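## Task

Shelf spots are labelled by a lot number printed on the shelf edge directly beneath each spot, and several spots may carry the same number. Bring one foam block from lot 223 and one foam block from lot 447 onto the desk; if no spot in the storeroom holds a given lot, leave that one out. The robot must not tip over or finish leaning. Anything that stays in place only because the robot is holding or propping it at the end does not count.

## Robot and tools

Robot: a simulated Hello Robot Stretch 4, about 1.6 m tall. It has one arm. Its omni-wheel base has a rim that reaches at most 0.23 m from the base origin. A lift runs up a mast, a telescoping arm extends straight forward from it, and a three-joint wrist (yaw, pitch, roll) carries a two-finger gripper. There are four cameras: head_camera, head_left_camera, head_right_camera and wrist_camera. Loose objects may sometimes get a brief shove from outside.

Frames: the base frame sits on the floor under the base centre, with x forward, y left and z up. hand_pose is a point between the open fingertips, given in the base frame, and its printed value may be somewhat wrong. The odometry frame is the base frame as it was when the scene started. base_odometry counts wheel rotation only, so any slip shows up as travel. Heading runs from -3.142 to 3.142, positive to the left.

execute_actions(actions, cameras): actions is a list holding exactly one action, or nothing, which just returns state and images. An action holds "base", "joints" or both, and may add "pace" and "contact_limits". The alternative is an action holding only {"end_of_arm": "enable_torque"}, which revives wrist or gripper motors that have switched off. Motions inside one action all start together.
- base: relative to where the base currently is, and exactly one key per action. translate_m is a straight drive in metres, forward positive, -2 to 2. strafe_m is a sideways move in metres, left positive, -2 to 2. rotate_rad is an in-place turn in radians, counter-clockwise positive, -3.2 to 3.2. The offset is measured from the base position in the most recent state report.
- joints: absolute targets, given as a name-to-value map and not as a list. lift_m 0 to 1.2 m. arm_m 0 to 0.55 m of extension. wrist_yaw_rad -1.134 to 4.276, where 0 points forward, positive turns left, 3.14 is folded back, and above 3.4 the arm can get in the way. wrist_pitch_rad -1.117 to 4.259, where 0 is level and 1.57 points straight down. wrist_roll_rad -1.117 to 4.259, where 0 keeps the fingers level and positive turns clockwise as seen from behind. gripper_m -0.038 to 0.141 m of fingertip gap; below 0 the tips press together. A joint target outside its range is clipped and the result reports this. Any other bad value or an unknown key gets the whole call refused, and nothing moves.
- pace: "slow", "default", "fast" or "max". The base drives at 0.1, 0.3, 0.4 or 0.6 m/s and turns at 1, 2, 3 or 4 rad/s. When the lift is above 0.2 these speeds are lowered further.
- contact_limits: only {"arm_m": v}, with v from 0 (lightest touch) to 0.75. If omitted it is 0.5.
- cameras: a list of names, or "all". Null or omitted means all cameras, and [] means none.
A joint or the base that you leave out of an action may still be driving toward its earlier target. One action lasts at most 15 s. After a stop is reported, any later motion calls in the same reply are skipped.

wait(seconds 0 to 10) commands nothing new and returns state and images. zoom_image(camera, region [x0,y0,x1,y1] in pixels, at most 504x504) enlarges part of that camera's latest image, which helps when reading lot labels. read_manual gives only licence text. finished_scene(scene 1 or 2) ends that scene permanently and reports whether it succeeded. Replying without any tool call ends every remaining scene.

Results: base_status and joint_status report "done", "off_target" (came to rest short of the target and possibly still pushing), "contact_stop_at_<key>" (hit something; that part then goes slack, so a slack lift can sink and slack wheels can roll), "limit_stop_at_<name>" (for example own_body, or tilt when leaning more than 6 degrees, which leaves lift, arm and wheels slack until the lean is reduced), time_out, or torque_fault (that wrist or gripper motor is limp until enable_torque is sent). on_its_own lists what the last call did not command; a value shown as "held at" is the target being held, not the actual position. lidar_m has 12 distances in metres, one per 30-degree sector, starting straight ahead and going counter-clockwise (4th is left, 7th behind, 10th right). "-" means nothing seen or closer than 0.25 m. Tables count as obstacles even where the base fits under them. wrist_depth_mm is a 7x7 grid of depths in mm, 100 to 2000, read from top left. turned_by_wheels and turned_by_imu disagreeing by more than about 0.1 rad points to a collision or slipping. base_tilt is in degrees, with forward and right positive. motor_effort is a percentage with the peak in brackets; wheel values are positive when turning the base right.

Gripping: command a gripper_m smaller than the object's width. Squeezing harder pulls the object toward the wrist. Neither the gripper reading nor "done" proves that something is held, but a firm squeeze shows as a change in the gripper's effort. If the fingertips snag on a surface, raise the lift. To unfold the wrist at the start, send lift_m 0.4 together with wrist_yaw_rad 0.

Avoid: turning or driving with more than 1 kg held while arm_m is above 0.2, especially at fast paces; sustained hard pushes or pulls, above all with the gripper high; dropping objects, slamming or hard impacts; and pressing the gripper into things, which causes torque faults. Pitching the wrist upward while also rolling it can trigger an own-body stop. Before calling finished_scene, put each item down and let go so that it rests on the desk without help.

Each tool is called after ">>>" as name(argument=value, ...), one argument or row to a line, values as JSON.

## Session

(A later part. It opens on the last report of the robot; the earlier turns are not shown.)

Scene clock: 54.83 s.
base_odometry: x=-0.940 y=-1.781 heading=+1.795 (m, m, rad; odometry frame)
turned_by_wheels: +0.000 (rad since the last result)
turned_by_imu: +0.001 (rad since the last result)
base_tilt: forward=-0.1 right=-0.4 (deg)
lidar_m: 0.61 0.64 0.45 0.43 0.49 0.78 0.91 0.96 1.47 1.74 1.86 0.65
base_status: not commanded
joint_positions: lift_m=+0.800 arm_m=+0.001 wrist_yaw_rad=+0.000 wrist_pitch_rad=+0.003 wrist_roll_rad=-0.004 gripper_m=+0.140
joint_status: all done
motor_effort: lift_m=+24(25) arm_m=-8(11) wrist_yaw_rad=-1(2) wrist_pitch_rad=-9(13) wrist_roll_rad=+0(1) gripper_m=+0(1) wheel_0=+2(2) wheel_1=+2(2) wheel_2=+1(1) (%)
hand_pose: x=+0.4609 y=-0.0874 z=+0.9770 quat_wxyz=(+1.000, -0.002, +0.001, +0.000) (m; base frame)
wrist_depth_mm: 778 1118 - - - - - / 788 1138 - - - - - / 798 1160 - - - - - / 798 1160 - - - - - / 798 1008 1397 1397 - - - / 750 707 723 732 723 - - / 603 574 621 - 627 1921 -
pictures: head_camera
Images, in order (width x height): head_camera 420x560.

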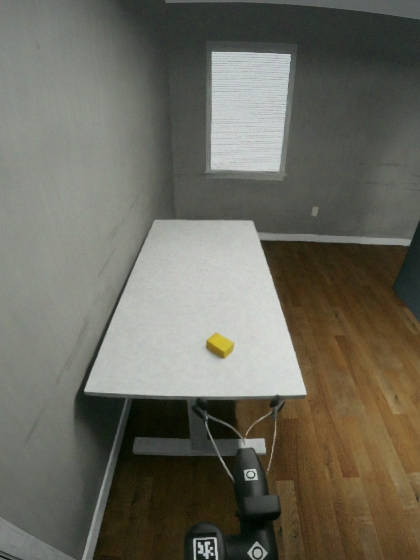

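>>> execute_actions(
  actions=[
    {"base":{"strafe_m":-0.9},"joints":{"gripper_m":0.0,"lift_m":0.6}},
  ],
  cameras=[],
)

>>> execute_actions(
  actions=[
    {"base":{"translate_m":1.8}},
  ],
)

Scene clock: 59.43 s.
base_odometry: x=-0.063 y=-1.580 heading=+1.795 (m, m, rad; odometry frame)
turned_by_wheels: +0.000 (rad since the last result)
turned_by_imu: -0.001 (rad since the last result)
base_tilt: forward=-0.1 right=-0.4 (deg)
lidar_m: 1.88 0.80 0.88 1.32 1.33 1.02 0.99 1.07 0.89 0.84 0.91 1.34
base_status: done
joint_positions: lift_m=+0.600 arm_m=+0.001 wrist_yaw_rad=+0.000 wrist_pitch_rad=+0.003 wrist_roll_rad=-0.004 gripper_m=+0.000
joint_status: all done
motor_effort: lift_m=+14(23) arm_m=-8(9) wrist_yaw_rad=+0(1) wrist_pitch_rad=-5(5) wrist_roll_rad=+0(2) gripper_m=-4(4) wheel_0=+0(9) wheel_1=-1(9) wheel_2=+1(1) (%)
hand_pose: x=+0.4609 y=-0.0874 z=+0.7779 quat_wxyz=(+1.000, -0.002, +0.001, +0.000) (m; base frame)
wrist_depth_mm: 1983 - - - - 1808 1229 / - - - - - 1808 1255 / - - - - - 1808 1229 / 1464 - - - - 1808 1229 / 1808 - - - - 1808 1229 / 1921 - 188 195 1921 1756 1255 / 1618 1464 1618 - 1576 1537 1205
pictures: none
No camera images: the call's "cameras" was empty. Leave "cameras" out to get every camera's image.

Scene clock: 66.93 s.
base_odometry: x=-0.464 y=+0.174 heading=+1.795 (m, m, rad; odometry frame)
turned_by_wheels: +0.000 (rad since the last result)
turned_by_imu: +0.009 (rad since the last result)
base_tilt: forward=-0.1 right=-0.5 (deg)
lidar_m: 1.41 1.50 0.46 0.45 0.48 0.72 2.86 1.34 1.03 0.98 1.10 1.50
base_status: done
joint_positions: lift_m=+0.600 arm_m=+0.001 wrist_yaw_rad=+0.000 wrist_pitch_rad=+0.003 wrist_roll_rad=-0.004 gripper_m=+0.000
joint_status: not commanded
motor_effort: lift_m=+14(14) arm_m=-8(8) wrist_yaw_rad=+1(3) wrist_pitch_rad=-6(7) wrist_roll_rad=-1(1) gripper_m=-5(5) wheel_0=+1(6) wheel_1=+2(8) wheel_2=+1(8) (%)
hand_pose: x=+0.4609 y=-0.0874 z=+0.7779 quat_wxyz=(+1.000, -0.002, +0.001, +0.000) (m; base frame)
wrist_depth_mm: 1229 1229 1229 1205 1205 1182 1160 / 1255 1229 1205 1229 1205 1182 1182 / 1255 1255 1229 1229 1229 1229 1205 / 1255 1255 1229 1255 1205 1229 1205 / 1308 1281 1255 1229 1255 1255 1229 / 1308 1308 187 195 1255 1255 1255 / 1308 1308 1281 - 1281 1255 1255
pictures: head_camera, head_left_camera, head_right_camera, wrist_camera
camera_calibration (this result's frames):
wrist_camera: T_world_to_cam=[[-0.0393103, -0.999045, 0.0190778, -0.0938552], [-0.0398128, -0.0175114, -0.999054, 0.84387], [0.998434, -0.0400326, -0.0390864, -0.203607], [0, 0, 0, 1]] pos_world=[0.233195, -0.0871391, 0.836904]
Images, in order (width x height): head_camera 420x560, head_left_camera 420x672, head_right_camera 420x672, wrist_camera 616x392.

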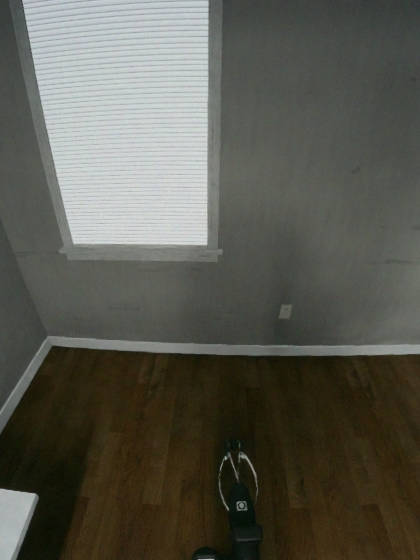

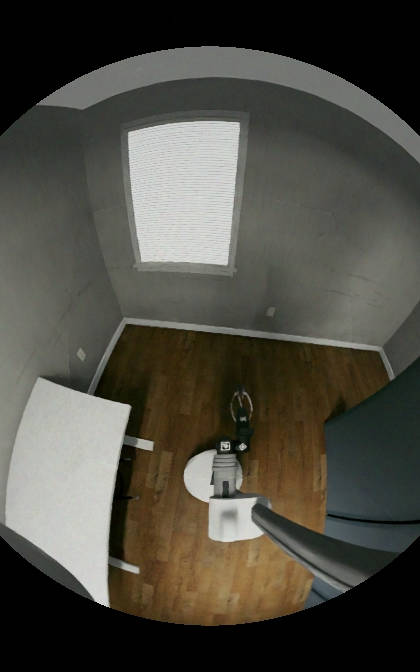

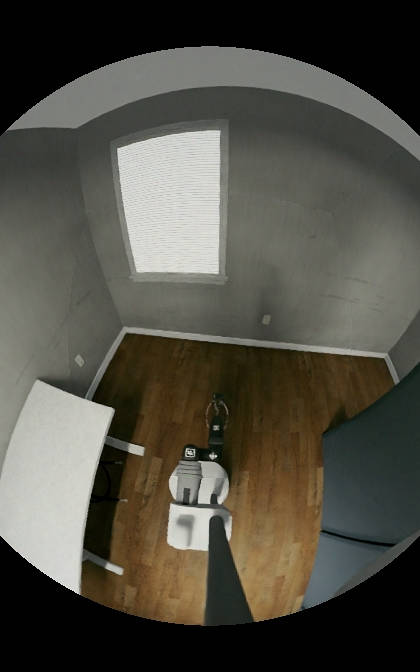

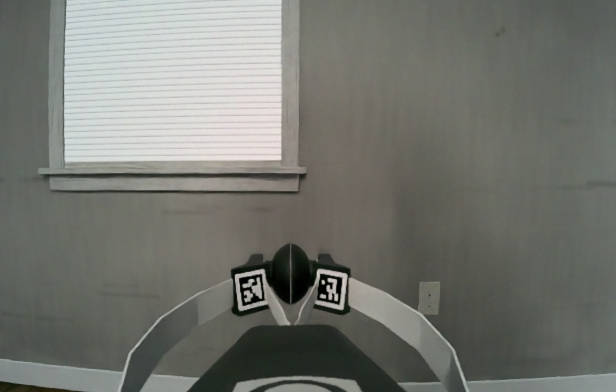

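>>> execute_actions(
  actions=[
    {"base":{"translate_m":0.9},"joints":{"wrist_yaw_rad":-1.1}},
  ],
  cameras=[],
)

>>> execute_actions(
  actions=[
    {"base":{"rotate_rad":-1.63}},
  ],
)

Scene clock: 71.67 s.
base_odometry: x=-0.664 y=+1.052 heading=+1.796 (m, m, rad; odometry frame)
turned_by_wheels: +0.000 (rad since the last result)
turned_by_imu: +0.005 (rad since the last result)
base_tilt: forward=-0.1 right=-0.5 (deg)
lidar_m: 0.51 0.54 0.83 1.15 0.77 0.70 3.36 1.44 1.19 1.66 0.72 0.55
base_status: done
joint_positions: lift_m=+0.600 arm_m=+0.001 wrist_yaw_rad=-1.100 wrist_pitch_rad=+0.003 wrist_roll_rad=-0.004 gripper_m=+0.000
joint_status: all done
motor_effort: lift_m=+15(14) arm_m=-8(8) wrist_yaw_rad=-2(10) wrist_pitch_rad=-6(6) wrist_roll_rad=-1(1) gripper_m=-4(5) wheel_0=+3(7) wheel_1=+2(6) wheel_2=+1(9) (%)
hand_pose: x=+0.2254 y=-0.2967 z=+0.7779 quat_wxyz=(+0.853, -0.001, +0.002, -0.523) (m; base frame)
wrist_depth_mm: 402 484 634 891 1537 - - / 402 488 647 904 1499 - - / 407 500 647 917 1537 - - / 410 500 647 917 1576 - - / 413 504 634 798 1576 - - / 410 484 187 196 1281 - - / 410 452 609 - 1499 1537 1618
pictures: none
No camera images: the call's "cameras" was empty. Leave "cameras" out to get every camera's image.

Scene clock: 73.77 s.
base_odometry: x=-0.664 y=+1.052 heading=+0.166 (m, m, rad; odometry frame)
turned_by_wheels: -1.630 (rad since the last result)
turned_by_imu: -1.614 (rad since the last result)
base_tilt: forward=+0.0 right=-0.4 (deg)
lidar_m: 1.97 0.78 0.57 0.51 0.55 0.78 1.13 0.83 0.70 1.70 1.51 1.17
base_status: done
joint_positions: lift_m=+0.600 arm_m=+0.001 wrist_yaw_rad=-1.100 wrist_pitch_rad=+0.003 wrist_roll_rad=-0.004 gripper_m=+0.000
joint_status: not commanded
motor_effort: lift_m=+15(15) arm_m=-8(8) wrist_yaw_rad=-1(2) wrist_pitch_rad=-5(5) wrist_roll_rad=+0(1) gripper_m=-6(5) wheel_0=+3(8) wheel_1=+3(8) wheel_2=-1(7) (%)
hand_pose: x=+0.2254 y=-0.2967 z=+0.7778 quat_wxyz=(+0.853, -0.001, +0.002, -0.523) (m; base frame)
wrist_depth_mm: 931 1118 1537 - - - - / 931 1138 1537 - - - - / 960 1138 1537 - - - - / 946 1182 1576 - - - - / 946 1182 1537 1921 - - - / 946 1138 188 196 1983 - - / 946 1042 1464 - 1576 1537 1618
pictures: head_camera, head_left_camera, head_right_camera, wrist_camera
camera_calibration (this result's frames):
wrist_camera: T_world_to_cam=[[-0.908042, -0.418445, 0.0190793, 0.0558515], [-0.0336768, 0.0275272, -0.999054, 0.842782], [0.417524, -0.907825, -0.0390878, -0.103451], [0, 0, 0, 1]] pos_world=[0.122291, -0.093744, 0.836875]
Images, in order (width x height): head_camera 420x560, head_left_camera 420x672, head_right_camera 420x672, wrist_camera 616x392.

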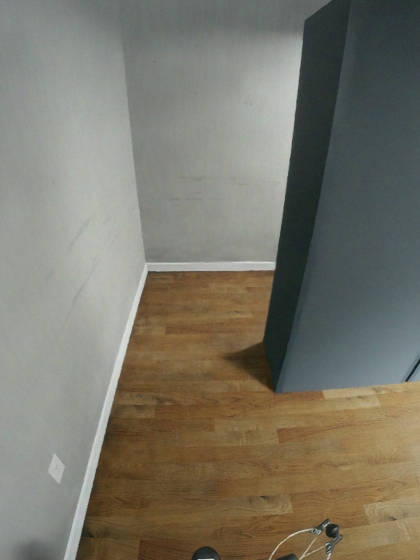

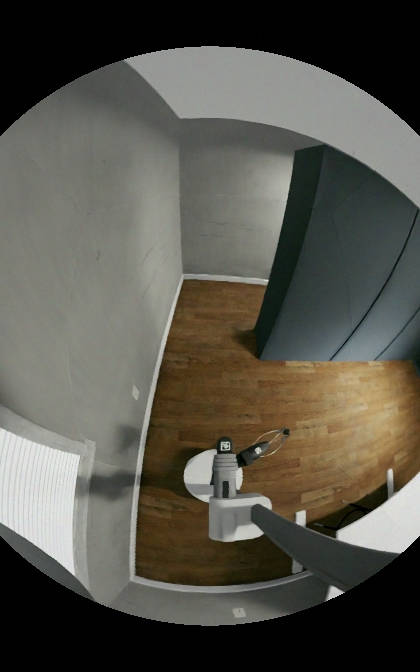

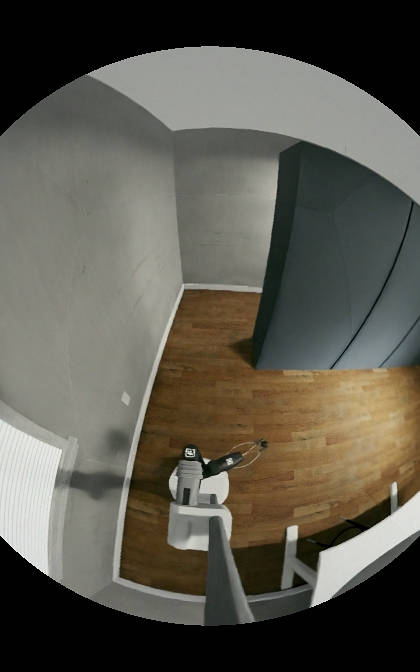

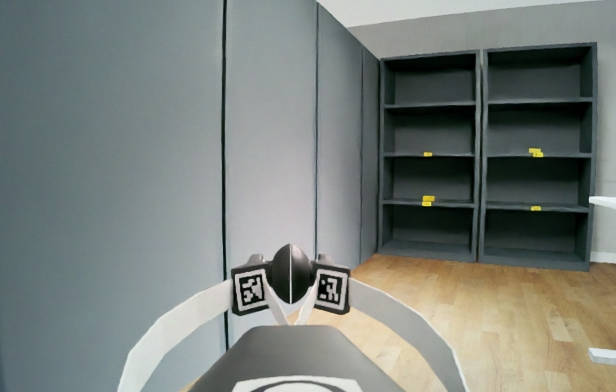

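>>> execute_actions(
  actions=[
    {"base":{"rotate_rad":-3.17}},
  ],
  cameras=[],
)

>>> execute_actions(
  actions=[
    {"base":{"translate_m":-1.5},"joints":{"wrist_yaw_rad":0,"lift_m":0.75}},
  ],
)

Scene clock: 77.27 s.
base_odometry: x=-0.665 y=+1.052 heading=-3.003 (m, m, rad; odometry frame)
turned_by_wheels: -3.170 (rad since the last result)
turned_by_imu: -3.139 (rad since the last result)
base_tilt: forward=-0.1 right=-0.4 (deg)
lidar_m: 1.13 0.84 0.70 1.42 1.56 1.19 2.48 0.82 0.58 0.50 0.53 0.74
base_status: done
joint_positions: lift_m=+0.600 arm_m=+0.001 wrist_yaw_rad=-1.100 wrist_pitch_rad=+0.003 wrist_roll_rad=-0.004 gripper_m=+0.000
joint_status: not commanded
motor_effort: lift_m=+15(15) arm_m=-8(8) wrist_yaw_rad=-1(2) wrist_pitch_rad=-5(5) wrist_roll_rad=-2(0) gripper_m=-2(4) wheel_0=+3(8) wheel_1=+1(11) wheel_2=+0(6) (%)
hand_pose: x=+0.2254 y=-0.2967 z=+0.7778 quat_wxyz=(+0.853, -0.001, +0.002, -0.523) (m; base frame)
wrist_depth_mm: 732 640 564 508 462 424 397 / 750 654 569 512 466 427 399 / 759 647 580 521 473 433 402 / 759 640 564 508 459 415 389 / 768 676 603 517 484 442 410 / 788 691 187 196 469 445 415 / 798 676 621 - 492 445 418
pictures: none
No camera images: the call's "cameras" was empty. Leave "cameras" out to get every camera's image.

Scene clock: 83.77 s.
base_odometry: x=+0.821 y=+1.257 heading=-3.004 (m, m, rad; odometry frame)
turned_by_wheels: +0.000 (rad since the last result)
turned_by_imu: -0.003 (rad since the last result)
base_tilt: forward=+0.0 right=-0.4 (deg)
lidar_m: 2.13 1.99 0.42 0.38 1.55 1.14 1.06 0.84 0.59 0.56 0.58 0.82
base_status: done
joint_positions: lift_m=+0.750 arm_m=+0.001 wrist_yaw_rad=+0.000 wrist_pitch_rad=+0.003 wrist_roll_rad=-0.004 gripper_m=+0.000
joint_status: all done
motor_effort: lift_m=+24(26) arm_m=-8(8) wrist_yaw_rad=-3(8) wrist_pitch_rad=-7(6) wrist_roll_rad=+0(1) gripper_m=-3(3) wheel_0=-2(7) wheel_1=-2(9) wheel_2=+0(7) (%)
hand_pose: x=+0.4608 y=-0.0875 z=+0.9271 quat_wxyz=(+1.000, -0.002, +0.001, +0.000) (m; base frame)
wrist_depth_mm: - - - - 1618 917 661 / - - - - 1661 931 676 / - - - - 1661 946 683 / - - - - 1708 931 683 / 1808 - - - 1708 931 676 / - - 187 196 1281 931 683 / 1921 1708 1983 - 1464 842 668
pictures: head_camera, head_left_camera, head_right_camera, wrist_camera
camera_calibration (this result's frames):
wrist_camera: T_world_to_cam=[[-0.0394749, -0.999038, 0.0190791, -0.0966759], [-0.039787, -0.0175074, -0.999055, 0.992912], [0.998428, -0.0401967, -0.0390577, -0.19776], [0, 0, 0, 1]] pos_world=[0.233138, -0.0871489, 0.986093]
Images, in order (width x height): head_camera 420x560, head_left_camera 420x672, head_right_camera 420x672, wrist_camera 616x392.

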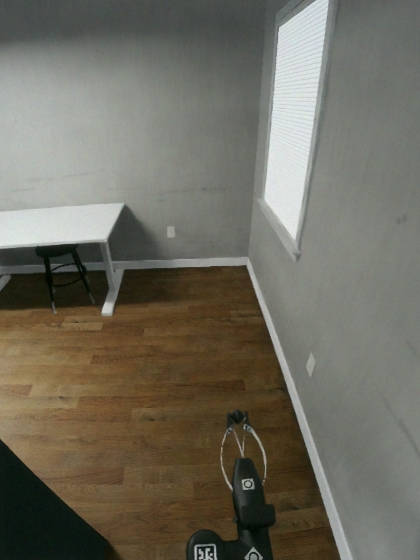

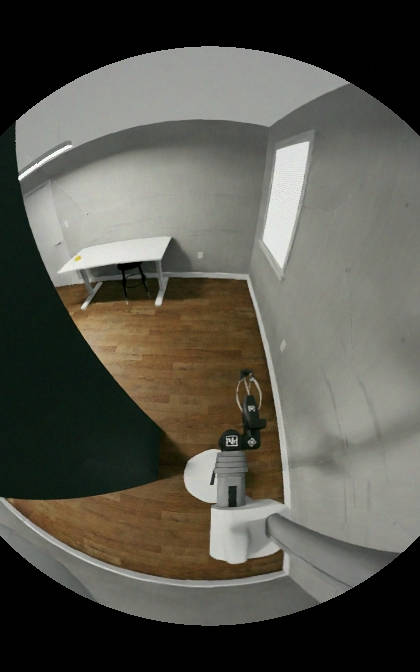

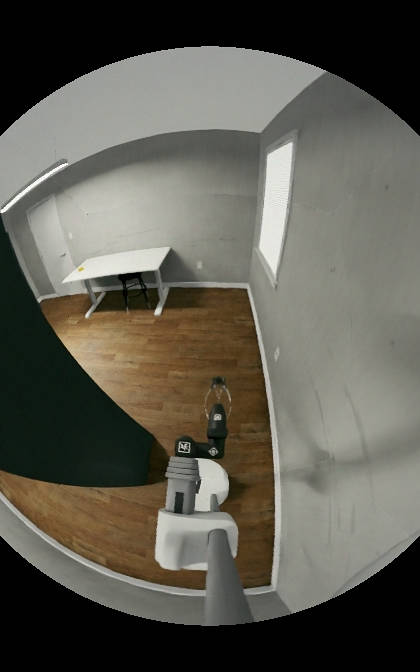

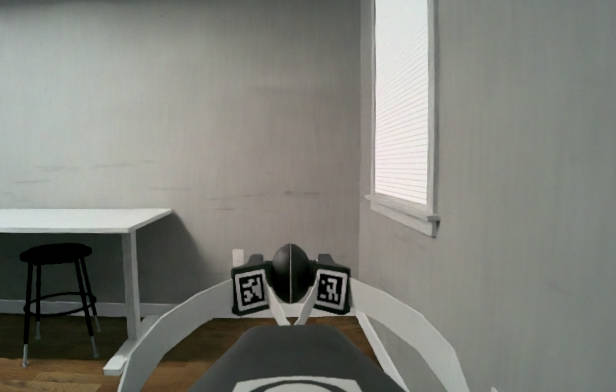

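>>> execute_actions(
  actions=[
    {"base":{"translate_m":-0.72}},
  ],
  cameras=[],
)

>>> execute_actions(
  actions=[
    {"base":{"strafe_m":0.9}},
  ],
)

Scene clock: 87.90 s.
base_odometry: x=+1.534 y=+1.356 heading=-3.004 (m, m, rad; odometry frame)
turned_by_wheels: +0.000 (rad since the last result)
turned_by_imu: -0.001 (rad since the last result)
base_tilt: forward=+0.0 right=-0.5 (deg)
lidar_m: 2.18 0.71 0.89 1.53 0.52 0.36 0.34 0.36 0.47 0.57 0.58 0.83
base_status: done
joint_positions: lift_m=+0.750 arm_m=+0.001 wrist_yaw_rad=+0.000 wrist_pitch_rad=+0.003 wrist_roll_rad=-0.004 gripper_m=+0.000
joint_status: not commanded
motor_effort: lift_m=+24(24) arm_m=-8(8) wrist_yaw_rad=+2(0) wrist_pitch_rad=-5(6) wrist_roll_rad=-2(1) gripper_m=-4(5) wheel_0=-1(6) wheel_1=-2(6) wheel_2=+0(9) (%)
hand_pose: x=+0.4608 y=-0.0875 z=+0.9271 quat_wxyz=(+1.000, -0.002, +0.001, +0.000) (m; base frame)
wrist_depth_mm: 798 - - - 1661 946 676 / 809 - - - 1708 931 683 / 809 - - - 1661 931 691 / 809 - - - 1708 946 691 / 820 - - - 1708 960 691 / 798 - 187 196 1281 946 683 / 788 1756 1921 - 1537 866 676
pictures: none
No camera images: the call's "cameras" was empty. Leave "cameras" out to get every camera's image.

Scene clock: 92.23 s.
base_odometry: x=+1.658 y=+0.465 heading=-3.004 (m, m, rad; odometry frame)
turned_by_wheels: +0.000 (rad since the last result)
turned_by_imu: +0.004 (rad since the last result)
base_tilt: forward=+0.0 right=-0.4 (deg)
lidar_m: 0.58 0.63 0.88 1.53 0.53 0.37 0.34 0.38 0.53 1.37 1.55 0.60
base_status: done
joint_positions: lift_m=+0.750 arm_m=+0.001 wrist_yaw_rad=+0.000 wrist_pitch_rad=+0.003 wrist_roll_rad=-0.004 gripper_m=+0.000
joint_status: not commanded
motor_effort: lift_m=+24(25) arm_m=-9(8) wrist_yaw_rad=-2(2) wrist_pitch_rad=-7(7) wrist_roll_rad=-1(1) gripper_m=-5(7) wheel_0=+0(10) wheel_1=+1(11) wheel_2=+1(1) (%)
hand_pose: x=+0.4608 y=-0.0875 z=+0.9271 quat_wxyz=(+1.000, -0.002, +0.001, +0.000) (m; base frame)
wrist_depth_mm: 741 798 820 831 842 654 480 / 759 809 820 842 854 647 473 / 723 809 484 842 866 615 462 / 676 820 842 866 866 580 445 / 768 831 854 866 878 654 477 / 750 854 188 195 878 647 473 / 750 778 866 - 854 603 480
pictures: head_camera, head_left_camera, head_right_camera, wrist_camera
camera_calibration (this result's frames):
wrist_camera: T_world_to_cam=[[-0.0394449, -0.99904, 0.0190792, -0.0966813], [-0.0397866, -0.0175086, -0.999055, 0.992926], [0.998429, -0.0401667, -0.0390577, -0.197759], [0, 0, 0, 1]] pos_world=[0.23314, -0.0871471, 0.986108]
Images, in order (width x height): head_camera 420x560, head_left_camera 420x672, head_right_camera 420x672, wrist_camera 616x392.

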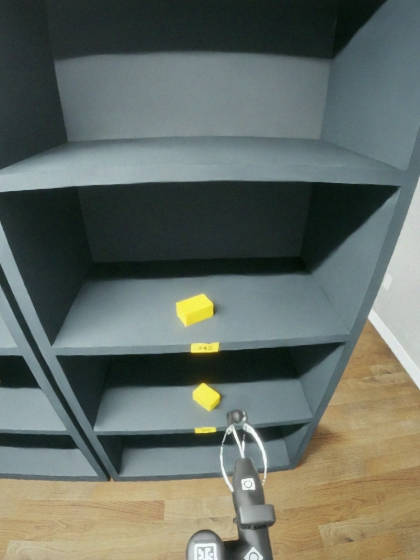

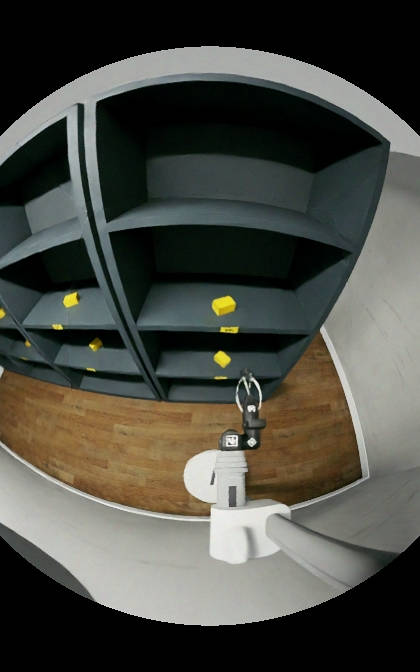

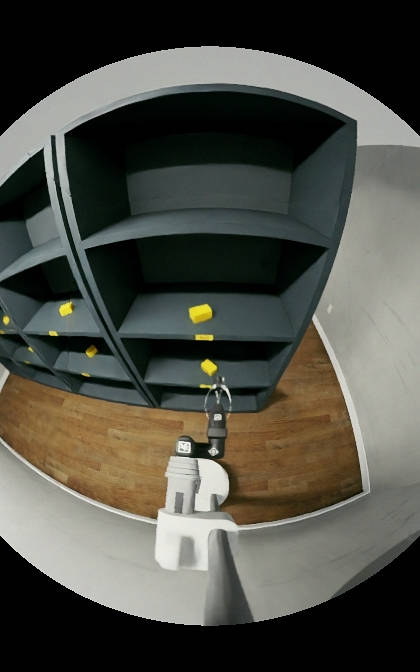

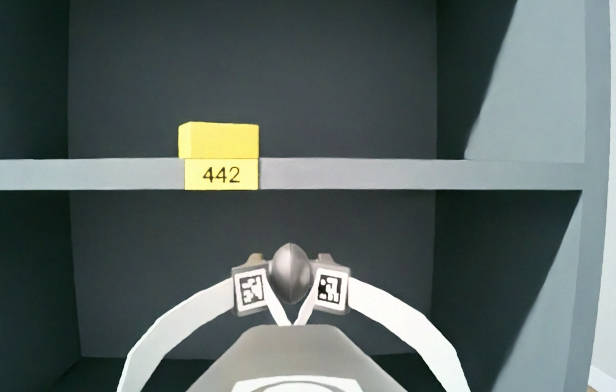

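>>> zoom_image(
  camera="head_camera",
  region=[140, 320, 280, 450],
)

>>> execute_actions(
  actions=[
    {"base":{"strafe_m":0.85}},
  ],
  cameras=["head_camera","wrist_camera"],
)

Region (140, 320, 280, 450) of head_camera's 420x560 image, scaled by 3.600, with more detail than that image has; it fills the top 468 rows of this view, and the rest is white.

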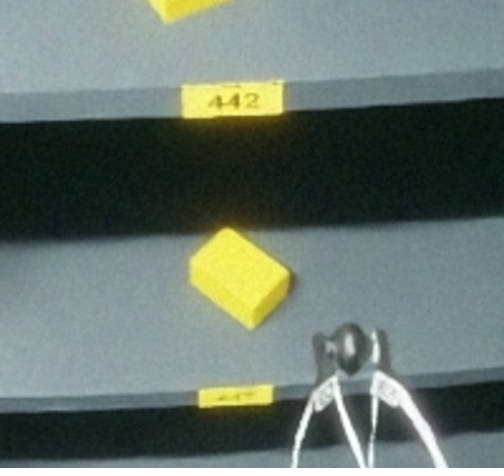

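Scene clock: 96.60 s.
base_odometry: x=+1.775 y=-0.377 heading=-3.004 (m, m, rad; odometry frame)
turned_by_wheels: +0.000 (rad since the last result)
turned_by_imu: +0.004 (rad since the last result)
base_tilt: forward=-0.1 right=-0.4 (deg)
lidar_m: 0.57 0.61 0.86 1.57 0.53 0.37 0.36 0.38 0.54 1.45 0.88 0.61
base_status: done
joint_positions: lift_m=+0.750 arm_m=+0.001 wrist_yaw_rad=+0.000 wrist_pitch_rad=+0.003 wrist_roll_rad=-0.004 gripper_m=+0.000
joint_status: not commanded
motor_effort: lift_m=+24(24) arm_m=-8(8) wrist_yaw_rad=+0(0) wrist_pitch_rad=-7(6) wrist_roll_rad=-1(3) gripper_m=-5(6) wheel_0=-1(9) wheel_1=+1(12) wheel_2=+1(1) (%)
hand_pose: x=+0.4608 y=-0.0875 z=+0.9271 quat_wxyz=(+1.000, -0.002, +0.001, +0.000) (m; base frame)
wrist_depth_mm: 778 798 798 820 820 488 399 / 798 798 809 831 831 496 402 / 798 809 820 831 820 469 410 / 809 820 820 842 741 442 410 / 820 831 842 842 854 500 415 / 831 831 187 195 668 496 421 / 831 778 854 - 798 459 424
pictures: head_camera, wrist_camera
camera_calibration (this result's frames):
wrist_camera: T_world_to_cam=[[-0.0394452, -0.99904, 0.0190792, -0.0966813], [-0.0397865, -0.0175086, -0.999055, 0.992926], [0.998429, -0.040167, -0.0390577, -0.19776], [0, 0, 0, 1]] pos_world=[0.23314, -0.0871471, 0.986108]
Images, in order (width x height): head_camera 420x560, wrist_camera 616x392.

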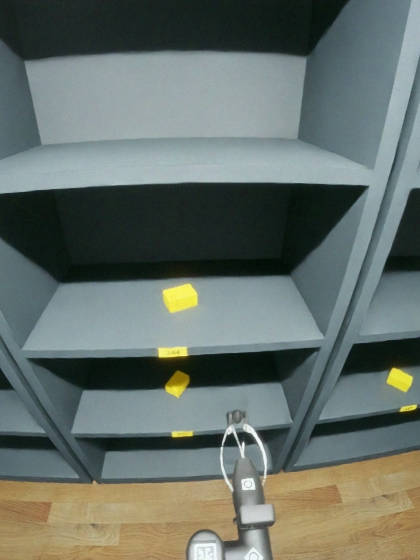

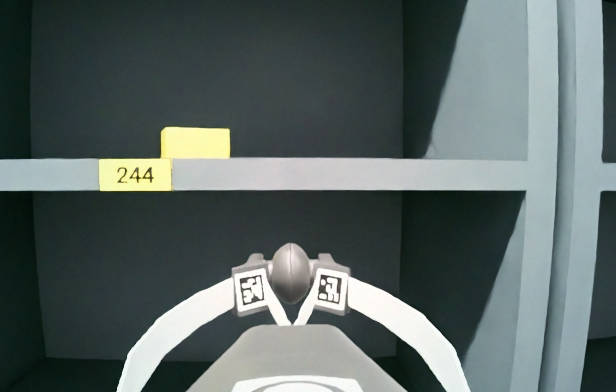

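>>> zoom_image(
  camera="head_camera",
  region=[140, 410, 220, 450],
)

>>> execute_actions(
  actions=[
    {"base":{"strafe_m":0.85},"joints":{"lift_m":0.62,"wrist_pitch_rad":0.3}},
  ],
  cameras=["head_camera","wrist_camera"],
)

Region (140, 410, 220, 450) of head_camera's 420x560 image, scaled by 6.300, with more detail than that image has.

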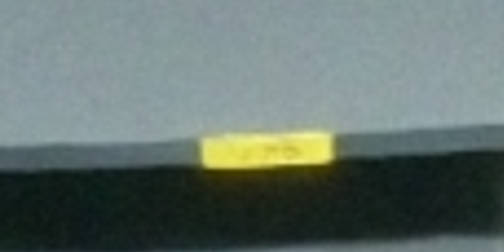

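Scene clock: 101.10 s.
base_odometry: x=+1.891 y=-1.219 heading=-3.004 (m, m, rad; odometry frame)
turned_by_wheels: +0.000 (rad since the last result)
turned_by_imu: +0.004 (rad since the last result)
base_tilt: forward=+0.0 right=-0.4 (deg)
lidar_m: 0.57 0.60 0.84 1.51 0.52 0.39 0.37 0.39 0.51 1.49 0.86 0.60
base_status: done
joint_positions: lift_m=+0.620 arm_m=+0.001 wrist_yaw_rad=+0.000 wrist_pitch_rad=+0.302 wrist_roll_rad=-0.004 gripper_m=+0.000
joint_status: all done
motor_effort: lift_m=+14(22) arm_m=-8(8) wrist_yaw_rad=+1(3) wrist_pitch_rad=-5(6) wrist_roll_rad=-1(1) gripper_m=-5(5) wheel_0=+0(11) wheel_1=+1(11) wheel_2=+1(0) (%)
hand_pose: x=+0.4477 y=-0.0875 z=+0.7128 quat_wxyz=(+0.989, -0.002, +0.150, +0.000) (m; base frame)
wrist_depth_mm: 723 732 750 759 603 355 349 / 750 768 778 788 615 375 370 / 788 809 820 831 621 394 854 / 798 798 798 809 627 413 788 / 569 549 591 597 559 439 597 / 445 455 188 196 455 466 484 / 960 904 991 - 554 517 991
pictures: head_camera, wrist_camera
camera_calibration (this result's frames):
wrist_camera: T_world_to_cam=[[-0.0320699, -0.999041, 0.0298062, -0.104055], [-0.332752, -0.0174483, -0.942853, 0.869483], [0.942469, -0.0401553, -0.331874, 0.0406993], [0, 0, 0, 1]] pos_world=[0.247628, -0.0871501, 0.836403]
Images, in order (width x height): head_camera 420x560, wrist_camera 616x392.

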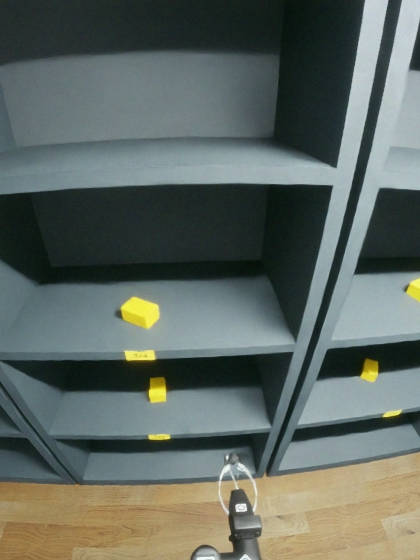

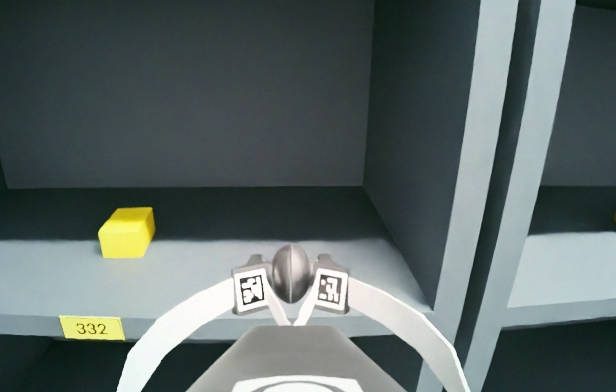

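>>> zoom_image(
  camera="head_camera",
  region=[100, 335, 190, 375],
)

>>> execute_actions(
  actions=[
    {"base":{"strafe_m":0.95}},
  ],
  cameras=["head_camera","wrist_camera"],
)

Region (100, 335, 190, 375) of head_camera's 420x560 image, scaled by 5.600, with more detail than that image has.

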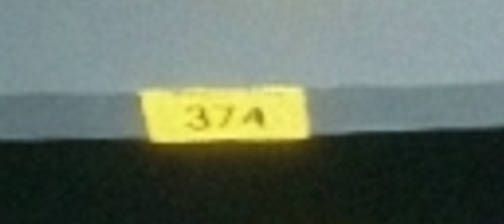

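Scene clock: 105.87 s.
base_odometry: x=+2.022 y=-2.160 heading=-3.004 (m, m, rad; odometry frame)
turned_by_wheels: +0.000 (rad since the last result)
turned_by_imu: +0.004 (rad since the last result)
base_tilt: forward=-0.1 right=-0.4 (deg)
lidar_m: 0.56 0.61 0.59 0.57 0.56 0.41 0.38 0.37 0.53 1.52 0.85 0.60
base_status: done
joint_positions: lift_m=+0.620 arm_m=+0.001 wrist_yaw_rad=+0.000 wrist_pitch_rad=+0.302 wrist_roll_rad=-0.004 gripper_m=+0.000
joint_status: not commanded
motor_effort: lift_m=+14(14) arm_m=-8(9) wrist_yaw_rad=+1(1) wrist_pitch_rad=-5(4) wrist_roll_rad=-1(1) gripper_m=-5(6) wheel_0=+0(11) wheel_1=+1(12) wheel_2=+1(0) (%)
hand_pose: x=+0.4477 y=-0.0875 z=+0.7128 quat_wxyz=(+0.989, -0.002, +0.150, +0.000) (m; base frame)
wrist_depth_mm: 715 723 741 750 654 357 351 / 741 750 778 788 668 364 364 / 798 809 820 831 676 392 382 / 788 798 809 820 676 407 574 / 569 564 591 597 569 430 569 / 442 452 187 195 445 455 488 / 917 436 917 - 591 496 991
pictures: head_camera, wrist_camera
camera_calibration (this result's frames):
wrist_camera: T_world_to_cam=[[-0.0320699, -0.999041, 0.0298064, -0.104055], [-0.332752, -0.0174484, -0.942853, 0.869478], [0.942469, -0.0401553, -0.331874, 0.0406974], [0, 0, 0, 1]] pos_world=[0.247628, -0.0871501, 0.836398]
Images, in order (width x height): head_camera 420x560, wrist_camera 616x392.

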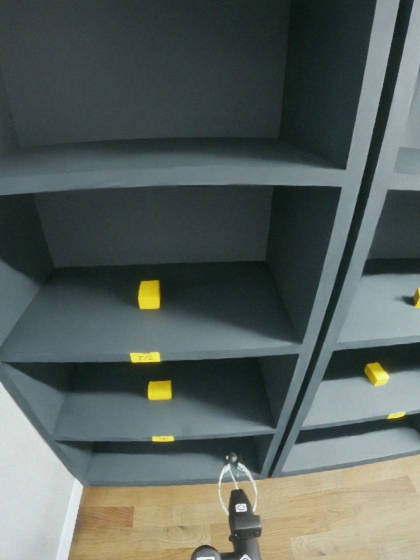

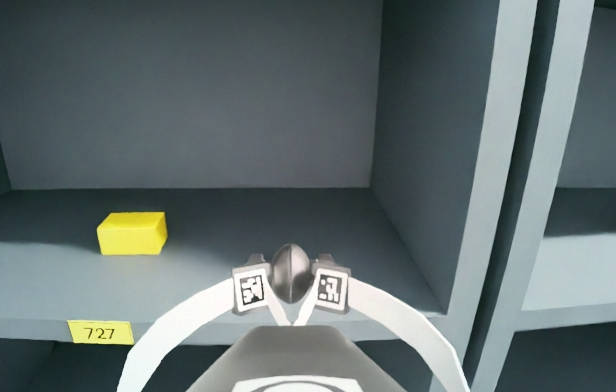

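>>> zoom_image(
  camera="head_camera",
  region=[100, 335, 190, 375],
)

>>> execute_actions(
  actions=[
    {"base":{"strafe_m":-1.6}},
  ],
  cameras=["wrist_camera"],
)

>>> execute_actions(
  actions=[
    {"base":{"strafe_m":-0.85}},
  ],
  cameras=["head_camera","wrist_camera"],
)

Region (100, 335, 190, 375) of head_camera's 420x560 image, scaled by 5.600, with more detail than that image has.

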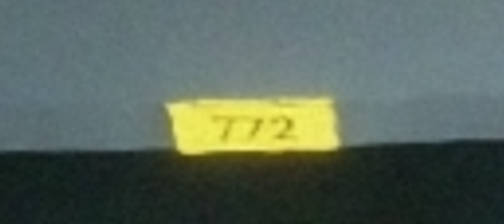

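Scene clock: 112.97 s.
base_odometry: x=+1.802 y=-0.575 heading=-3.004 (m, m, rad; odometry frame)
turned_by_wheels: +0.000 (rad since the last result)
turned_by_imu: +0.000 (rad since the last result)
base_tilt: forward=-0.1 right=-0.4 (deg)
lidar_m: 0.57 0.61 0.87 1.58 0.56 0.39 0.36 0.38 0.53 1.47 0.86 0.61
base_status: done
joint_positions: lift_m=+0.620 arm_m=+0.001 wrist_yaw_rad=+0.000 wrist_pitch_rad=+0.302 wrist_roll_rad=-0.004 gripper_m=+0.000
joint_status: not commanded
motor_effort: lift_m=+14(15) arm_m=-9(8) wrist_yaw_rad=-1(1) wrist_pitch_rad=-5(4) wrist_roll_rad=-2(0) gripper_m=-3(5) wheel_0=+0(8) wheel_1=-1(12) wheel_2=+1(1) (%)
hand_pose: x=+0.4477 y=-0.0875 z=+0.7128 quat_wxyz=(+0.989, -0.002, +0.150, +0.000) (m; base frame)
wrist_depth_mm: 569 732 759 750 768 768 621 / 574 768 788 788 798 820 627 / 580 809 831 854 842 842 627 / 585 768 809 820 831 778 634 / 539 580 585 585 603 603 585 / 445 455 188 196 466 484 496 / 564 691 991 - 960 798 621
pictures: wrist_camera
camera_calibration (this result's frames):
wrist_camera: T_world_to_cam=[[-0.0320701, -0.999041, 0.0298062, -0.104055], [-0.332753, -0.0174482, -0.942853, 0.869477], [0.942469, -0.0401554, -0.331874, 0.0406973], [0, 0, 0, 1]] pos_world=[0.247628, -0.0871501, 0.836397]
Images, in order (width x height): wrist_camera 616x392.

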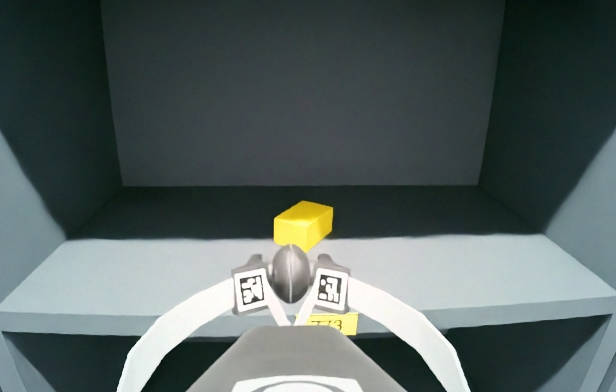

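Scene clock: 117.13 s.
base_odometry: x=+1.685 y=+0.266 heading=-3.003 (m, m, rad; odometry frame)
turned_by_wheels: +0.000 (rad since the last result)
turned_by_imu: +0.001 (rad since the last result)
base_tilt: forward=+0.0 right=-0.5 (deg)
lidar_m: 0.58 0.58 0.87 1.54 0.55 0.34 0.34 0.38 0.53 1.43 0.89 0.60
base_status: done
joint_positions: lift_m=+0.620 arm_m=+0.001 wrist_yaw_rad=+0.000 wrist_pitch_rad=+0.302 wrist_roll_rad=-0.004 gripper_m=+0.000
joint_status: not commanded
motor_effort: lift_m=+14(14) arm_m=-8(8) wrist_yaw_rad=-1(1) wrist_pitch_rad=-4(5) wrist_roll_rad=-1(0) gripper_m=-3(6) wheel_0=+1(10) wheel_1=-2(10) wheel_2=+1(2) (%)
hand_pose: x=+0.4477 y=-0.0875 z=+0.7128 quat_wxyz=(+0.989, -0.002, +0.150, +0.000) (m; base frame)
wrist_depth_mm: 433 676 759 768 778 798 741 / 439 683 798 798 820 831 741 / 445 691 842 854 866 866 750 / 445 691 798 820 831 842 741 / 442 580 585 597 554 597 603 / 445 459 187 196 473 492 508 / 477 525 976 - 960 917 741
pictures: head_camera, wrist_camera
camera_calibration (this result's frames):
wrist_camera: T_world_to_cam=[[-0.0320701, -0.999041, 0.0298062, -0.104055], [-0.332753, -0.0174482, -0.942853, 0.869475], [0.942469, -0.0401555, -0.331874, 0.0406964], [0, 0, 0, 1]] pos_world=[0.247628, -0.0871501, 0.836394]
Images, in order (width x height): head_camera 420x560, wrist_camera 616x392.

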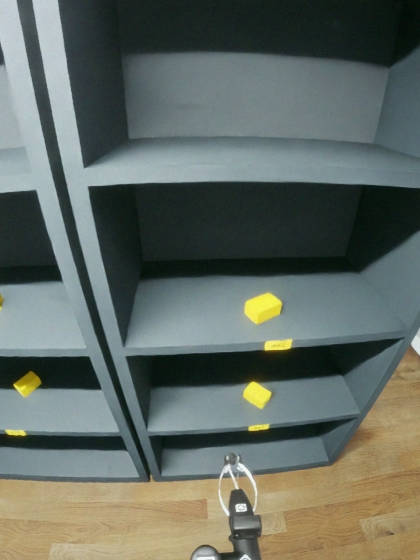

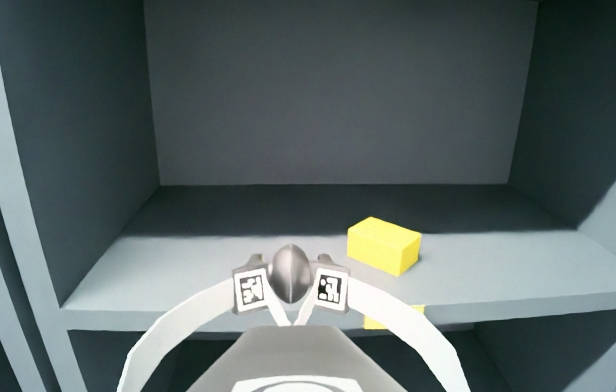

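>>> execute_actions(
  actions=[
    {"joints":{"lift_m":0.53}},
  ],
  cameras=["wrist_camera"],
)

Scene clock: 118.80 s.
base_odometry: x=+1.685 y=+0.266 heading=-3.003 (m, m, rad; odometry frame)
turned_by_wheels: +0.000 (rad since the last result)
turned_by_imu: +0.001 (rad since the last result)
base_tilt: forward=+0.0 right=-0.4 (deg)
lidar_m: 0.59 0.62 0.85 1.55 0.56 0.38 0.35 0.38 0.48 1.42 0.86 0.63
base_status: not commanded
joint_positions: lift_m=+0.530 arm_m=+0.001 wrist_yaw_rad=+0.000 wrist_pitch_rad=+0.302 wrist_roll_rad=-0.004 gripper_m=+0.000
joint_status: all done
motor_effort: lift_m=+14(13) arm_m=-8(9) wrist_yaw_rad=+1(1) wrist_pitch_rad=-4(5) wrist_roll_rad=+0(1) gripper_m=-7(6) wheel_0=+1(1) wheel_1=-2(2) wheel_2=+1(1) (%)
hand_pose: x=+0.4477 y=-0.0875 z=+0.6228 quat_wxyz=(+0.989, -0.002, +0.150, +0.000) (m; base frame)
wrist_depth_mm: 436 683 750 768 778 788 732 / 439 691 788 798 809 820 741 / 442 683 831 842 854 866 750 / 445 559 564 574 521 580 597 / 421 427 436 436 442 455 477 / 459 621 187 195 960 976 741 / 473 525 866 - 854 854 732
pictures: wrist_camera
camera_calibration (this result's frames):
wrist_camera: T_world_to_cam=[[-0.03207, -0.999041, 0.0298062, -0.101372], [-0.332755, -0.0174481, -0.942852, 0.784617], [0.942468, -0.0401554, -0.331876, 0.0108293], [0, 0, 0, 1]] pos_world=[0.247628, -0.0871501, 0.746393]
Images, in order (width x height): wrist_camera 616x392.

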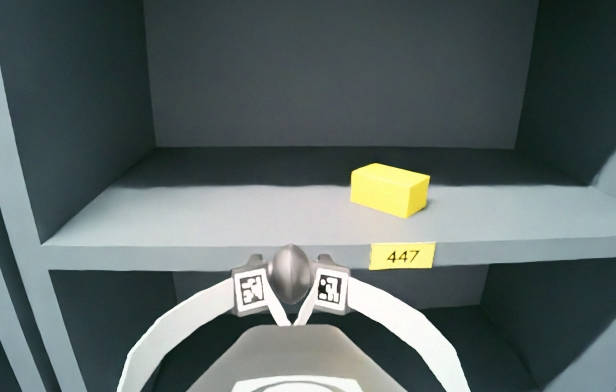

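>>> execute_actions(
  actions=[
    {"base":{"strafe_m":-0.13},"joints":{"lift_m":0.56,"wrist_pitch_rad":0.352,"gripper_m":0.14}},
  ],
  cameras=[],
)

>>> execute_actions(
  actions=[
    {"joints":{"arm_m":0.18}},
  ],
  cameras=["wrist_camera"],
)

Scene clock: 121.60 s.
base_odometry: x=+1.667 y=+0.395 heading=-3.003 (m, m, rad; odometry frame)
turned_by_wheels: +0.000 (rad since the last result)
turned_by_imu: +0.001 (rad since the last result)
base_tilt: forward=+0.0 right=-0.4 (deg)
lidar_m: 0.59 0.64 0.87 1.59 0.53 0.38 0.34 0.37 0.53 1.43 1.61 0.62
base_status: done
joint_positions: lift_m=+0.560 arm_m=+0.001 wrist_yaw_rad=+0.000 wrist_pitch_rad=+0.354 wrist_roll_rad=-0.004 gripper_m=+0.140
joint_status: all done
motor_effort: lift_m=+25(24) arm_m=-8(8) wrist_yaw_rad=+0(0) wrist_pitch_rad=-4(4) wrist_roll_rad=-2(1) gripper_m=+1(3) wheel_0=+1(9) wheel_1=-1(9) wheel_2=+1(1) (%)
hand_pose: x=+0.4429 y=-0.0875 z=+0.6378 quat_wxyz=(+0.984, -0.002, +0.176, +0.000) (m; base frame)
wrist_depth_mm: 640 741 750 768 778 768 569 / 640 778 788 809 820 778 564 / 647 809 831 842 854 750 574 / 549 554 554 521 569 580 549 / 436 436 449 452 455 469 484 / 640 820 946 946 946 741 569 / 627 809 866 - 866 741 580
pictures: none
No camera images: the call's "cameras" was empty. Leave "cameras" out to get every camera's image.

Scene clock: 123.23 s.
base_odometry: x=+1.667 y=+0.395 heading=-3.003 (m, m, rad; odometry frame)
turned_by_wheels: +0.000 (rad since the last result)
turned_by_imu: +0.001 (rad since the last result)
base_tilt: forward=-0.1 right=-0.4 (deg)
lidar_m: 0.58 0.63 0.88 1.58 0.53 0.39 0.36 0.36 0.52 1.45 1.60 0.62
base_status: not commanded
joint_positions: lift_m=+0.560 arm_m=+0.179 wrist_yaw_rad=+0.000 wrist_pitch_rad=+0.354 wrist_roll_rad=-0.004 gripper_m=+0.140
joint_status: all done
motor_effort: lift_m=+24(25) arm_m=+8(7) wrist_yaw_rad=-2(1) wrist_pitch_rad=-6(6) wrist_roll_rad=+1(1) gripper_m=+3(1) wheel_0=+1(1) wheel_1=-1(1) wheel_2=+1(1) (%)
hand_pose: x=+0.6200 y=-0.0874 z=+0.6377 quat_wxyz=(+0.984, -0.002, +0.176, +0.000) (m; base frame)
wrist_depth_mm: 580 580 597 597 609 621 559 / 603 615 627 640 647 647 569 / 634 654 676 676 691 683 574 / 544 549 559 564 569 580 544 / 407 413 418 359 427 430 430 / 324 309 314 317 317 327 340 / 281 277 289 - 294 298 298
pictures: wrist_camera
camera_calibration (this result's frames):
wrist_camera: T_world_to_cam=[[-0.0301571, -0.999051, 0.0314263, -0.0984266], [-0.381428, -0.017559, -0.924232, 0.874307], [0.923906, -0.0398591, -0.380537, -0.103988], [0, 0, 0, 1]] pos_world=[0.426592, -0.0871261, 0.771584]
Images, in order (width x height): wrist_camera 616x392.

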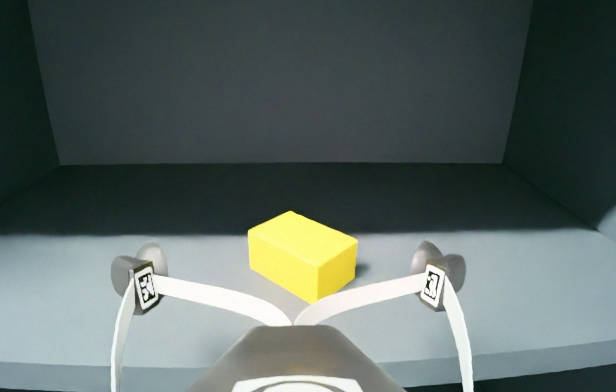

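>>> execute_actions(
  actions=[
    {"base":{"strafe_m":-0.012},"joints":{"lift_m":0.53,"arm_m":0.22}},
  ],
  cameras=[],
)

>>> execute_actions(
  actions=[
    {"joints":{"lift_m":0.512,"arm_m":0.305}},
  ],
  cameras=["wrist_camera"],
)

>>> execute_actions(
  actions=[
    {"joints":{"gripper_m":0.015}},
  ],
  cameras=["wrist_camera"],
)

>>> execute_actions(
  actions=[
    {"joints":{"lift_m":0.55}},
  ],
  cameras=["wrist_camera"],
)

Scene clock: 124.70 s.
base_odometry: x=+1.665 y=+0.407 heading=-3.003 (m, m, rad; odometry frame)
turned_by_wheels: +0.000 (rad since the last result)
turned_by_imu: +0.000 (rad since the last result)
base_tilt: forward=-0.1 right=-0.5 (deg)
lidar_m: 0.58 0.63 0.89 1.55 0.55 0.37 0.36 0.36 0.51 1.44 1.60 0.62
base_status: done
joint_positions: lift_m=+0.530 arm_m=+0.219 wrist_yaw_rad=+0.000 wrist_pitch_rad=+0.354 wrist_roll_rad=-0.004 gripper_m=+0.140
joint_status: all done
motor_effort: lift_m=+14(26) arm_m=+8(11) wrist_yaw_rad=-1(1) wrist_pitch_rad=-6(4) wrist_roll_rad=-1(1) gripper_m=+1(0) wheel_0=+1(8) wheel_1=-2(8) wheel_2=+1(2) (%)
hand_pose: x=+0.6600 y=-0.0874 z=+0.6086 quat_wxyz=(+0.984, -0.002, +0.176, +0.000) (m; base frame)
wrist_depth_mm: 544 544 559 564 574 580 539 / 564 580 591 597 603 621 549 / 597 609 621 627 634 634 554 / 473 480 484 492 496 504 512 / 355 362 338 303 373 375 375 / 283 271 273 276 277 287 297 / 244 240 252 - 256 246 252
pictures: none
No camera images: the call's "cameras" was empty. Leave "cameras" out to get every camera's image.

Scene clock: 125.90 s.
base_odometry: x=+1.665 y=+0.407 heading=-3.003 (m, m, rad; odometry frame)
turned_by_wheels: +0.000 (rad since the last result)
turned_by_imu: +0.000 (rad since the last result)
base_tilt: forward=+0.0 right=-0.5 (deg)
lidar_m: 0.57 0.62 0.84 1.57 0.54 0.37 0.34 0.37 0.51 1.41 1.59 0.63
base_status: not commanded
joint_positions: lift_m=+0.512 arm_m=+0.304 wrist_yaw_rad=+0.000 wrist_pitch_rad=+0.354 wrist_roll_rad=-0.004 gripper_m=+0.140
joint_status: all done
motor_effort: lift_m=+15(14) arm_m=+8(7) wrist_yaw_rad=-2(2) wrist_pitch_rad=-5(5) wrist_roll_rad=-1(2) gripper_m=+2(1) wheel_0=+1(1) wheel_1=-2(2) wheel_2=+0(1) (%)
hand_pose: x=+0.7450 y=-0.0874 z=+0.5906 quat_wxyz=(+0.984, -0.002, +0.176, +0.000) (m; base frame)
wrist_depth_mm: 466 473 480 488 496 500 508 / 492 500 512 517 525 530 530 / 521 530 539 549 559 564 554 / 433 439 442 445 449 459 462 / 324 327 319 256 340 342 340 / 258 245 233 198 234 260 270 / 223 219 229 - 233 224 -
pictures: wrist_camera
camera_calibration (this result's frames):
wrist_camera: T_world_to_cam=[[-0.0302125, -0.999049, 0.0314273, -0.0931489], [-0.381461, -0.0175375, -0.924219, 0.878408], [0.923891, -0.0399112, -0.380569, -0.237406], [0, 0, 0, 1]] pos_world=[0.551601, -0.0871304, 0.724419]
Images, in order (width x height): wrist_camera 616x392.

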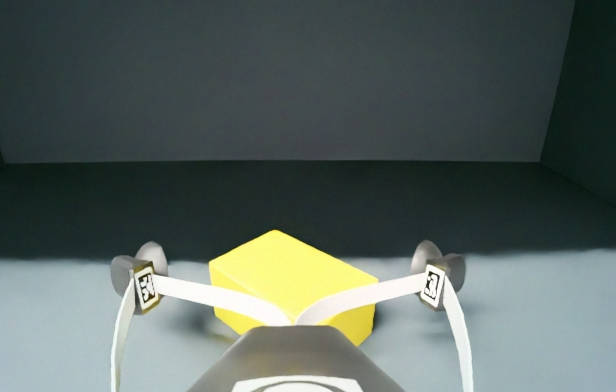

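Scene clock: 128.13 s.
base_odometry: x=+1.665 y=+0.407 heading=-3.003 (m, m, rad; odometry frame)
turned_by_wheels: +0.000 (rad since the last result)
turned_by_imu: +0.001 (rad since the last result)
base_tilt: forward=+0.0 right=-0.4 (deg)
lidar_m: 0.60 0.63 0.86 1.57 0.55 0.37 0.35 0.36 0.50 1.44 1.59 0.62
base_status: not commanded
joint_positions: lift_m=+0.512 arm_m=+0.304 wrist_yaw_rad=+0.000 wrist_pitch_rad=+0.354 wrist_roll_rad=-0.004 gripper_m=+0.015
joint_status: all done
motor_effort: lift_m=+14(14) arm_m=+8(8) wrist_yaw_rad=-2(3) wrist_pitch_rad=-5(6) wrist_roll_rad=-1(0) gripper_m=-19(22) wheel_0=+1(1) wheel_1=-2(2) wheel_2=+0(0) (%)
hand_pose: x=+0.7450 y=-0.0874 z=+0.5905 quat_wxyz=(+0.984, -0.002, +0.176, +0.000) (m; base frame)
wrist_depth_mm: 469 473 480 488 496 500 504 / 488 500 508 517 521 530 525 / 525 530 539 554 559 564 539 / 430 439 442 445 452 459 462 / 324 327 263 252 340 342 342 / 259 245 207 217 196 270 270 / 221 218 229 - 232 224 -
pictures: wrist_camera
camera_calibration (this result's frames):
wrist_camera: T_world_to_cam=[[-0.0302928, -0.999047, 0.0314317, -0.0931138], [-0.381594, -0.0175052, -0.924164, 0.878434], [0.923833, -0.0399896, -0.3807, -0.237288], [0, 0, 0, 1]] pos_world=[0.551599, -0.087137, 0.724408]
Images, in order (width x height): wrist_camera 616x392.

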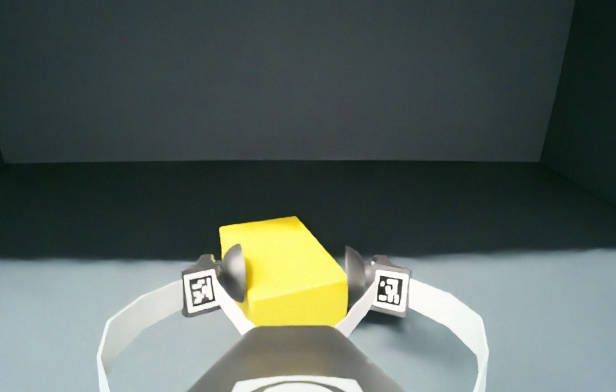

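Scene clock: 129.13 s.
base_odometry: x=+1.665 y=+0.407 heading=-3.003 (m, m, rad; odometry frame)
turned_by_wheels: +0.000 (rad since the last result)
turned_by_imu: +0.000 (rad since the last result)
base_tilt: forward=-0.1 right=-0.5 (deg)
lidar_m: 0.56 0.63 0.84 1.52 0.53 0.38 0.37 0.36 0.50 1.40 1.58 0.61
base_status: not commanded
joint_positions: lift_m=+0.550 arm_m=+0.304 wrist_yaw_rad=+0.000 wrist_pitch_rad=+0.355 wrist_roll_rad=-0.004 gripper_m=+0.015
joint_status: all done
motor_effort: lift_m=+25(25) arm_m=+8(9) wrist_yaw_rad=-2(1) wrist_pitch_rad=-6(6) wrist_roll_rad=-1(1) gripper_m=-22(20) wheel_0=+1(1) wheel_1=-2(2) wheel_2=+0(1) (%)
hand_pose: x=+0.7450 y=-0.0874 z=+0.6276 quat_wxyz=(+0.984, -0.002, +0.176, +0.000) (m; base frame)
wrist_depth_mm: 469 473 480 492 492 500 508 / 488 500 508 517 521 525 525 / 525 530 539 549 559 564 544 / 521 525 530 535 539 549 517 / 389 394 264 252 407 407 410 / 310 294 208 217 196 324 324 / 266 262 276 - 278 270 274
pictures: wrist_camera
camera_calibration (this result's frames):
wrist_camera: T_world_to_cam=[[-0.0302862, -0.999047, 0.031438, -0.0942885], [-0.381789, -0.0175051, -0.924084, 0.912783], [0.923753, -0.0399897, -0.380895, -0.222974], [0, 0, 0, 1]] pos_world=[0.551608, -0.087137, 0.761523]
Images, in order (width x height): wrist_camera 616x392.

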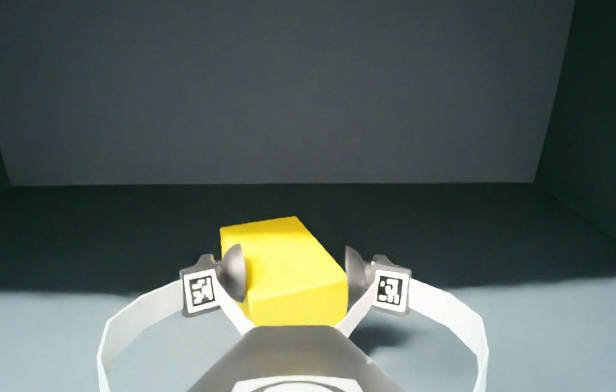

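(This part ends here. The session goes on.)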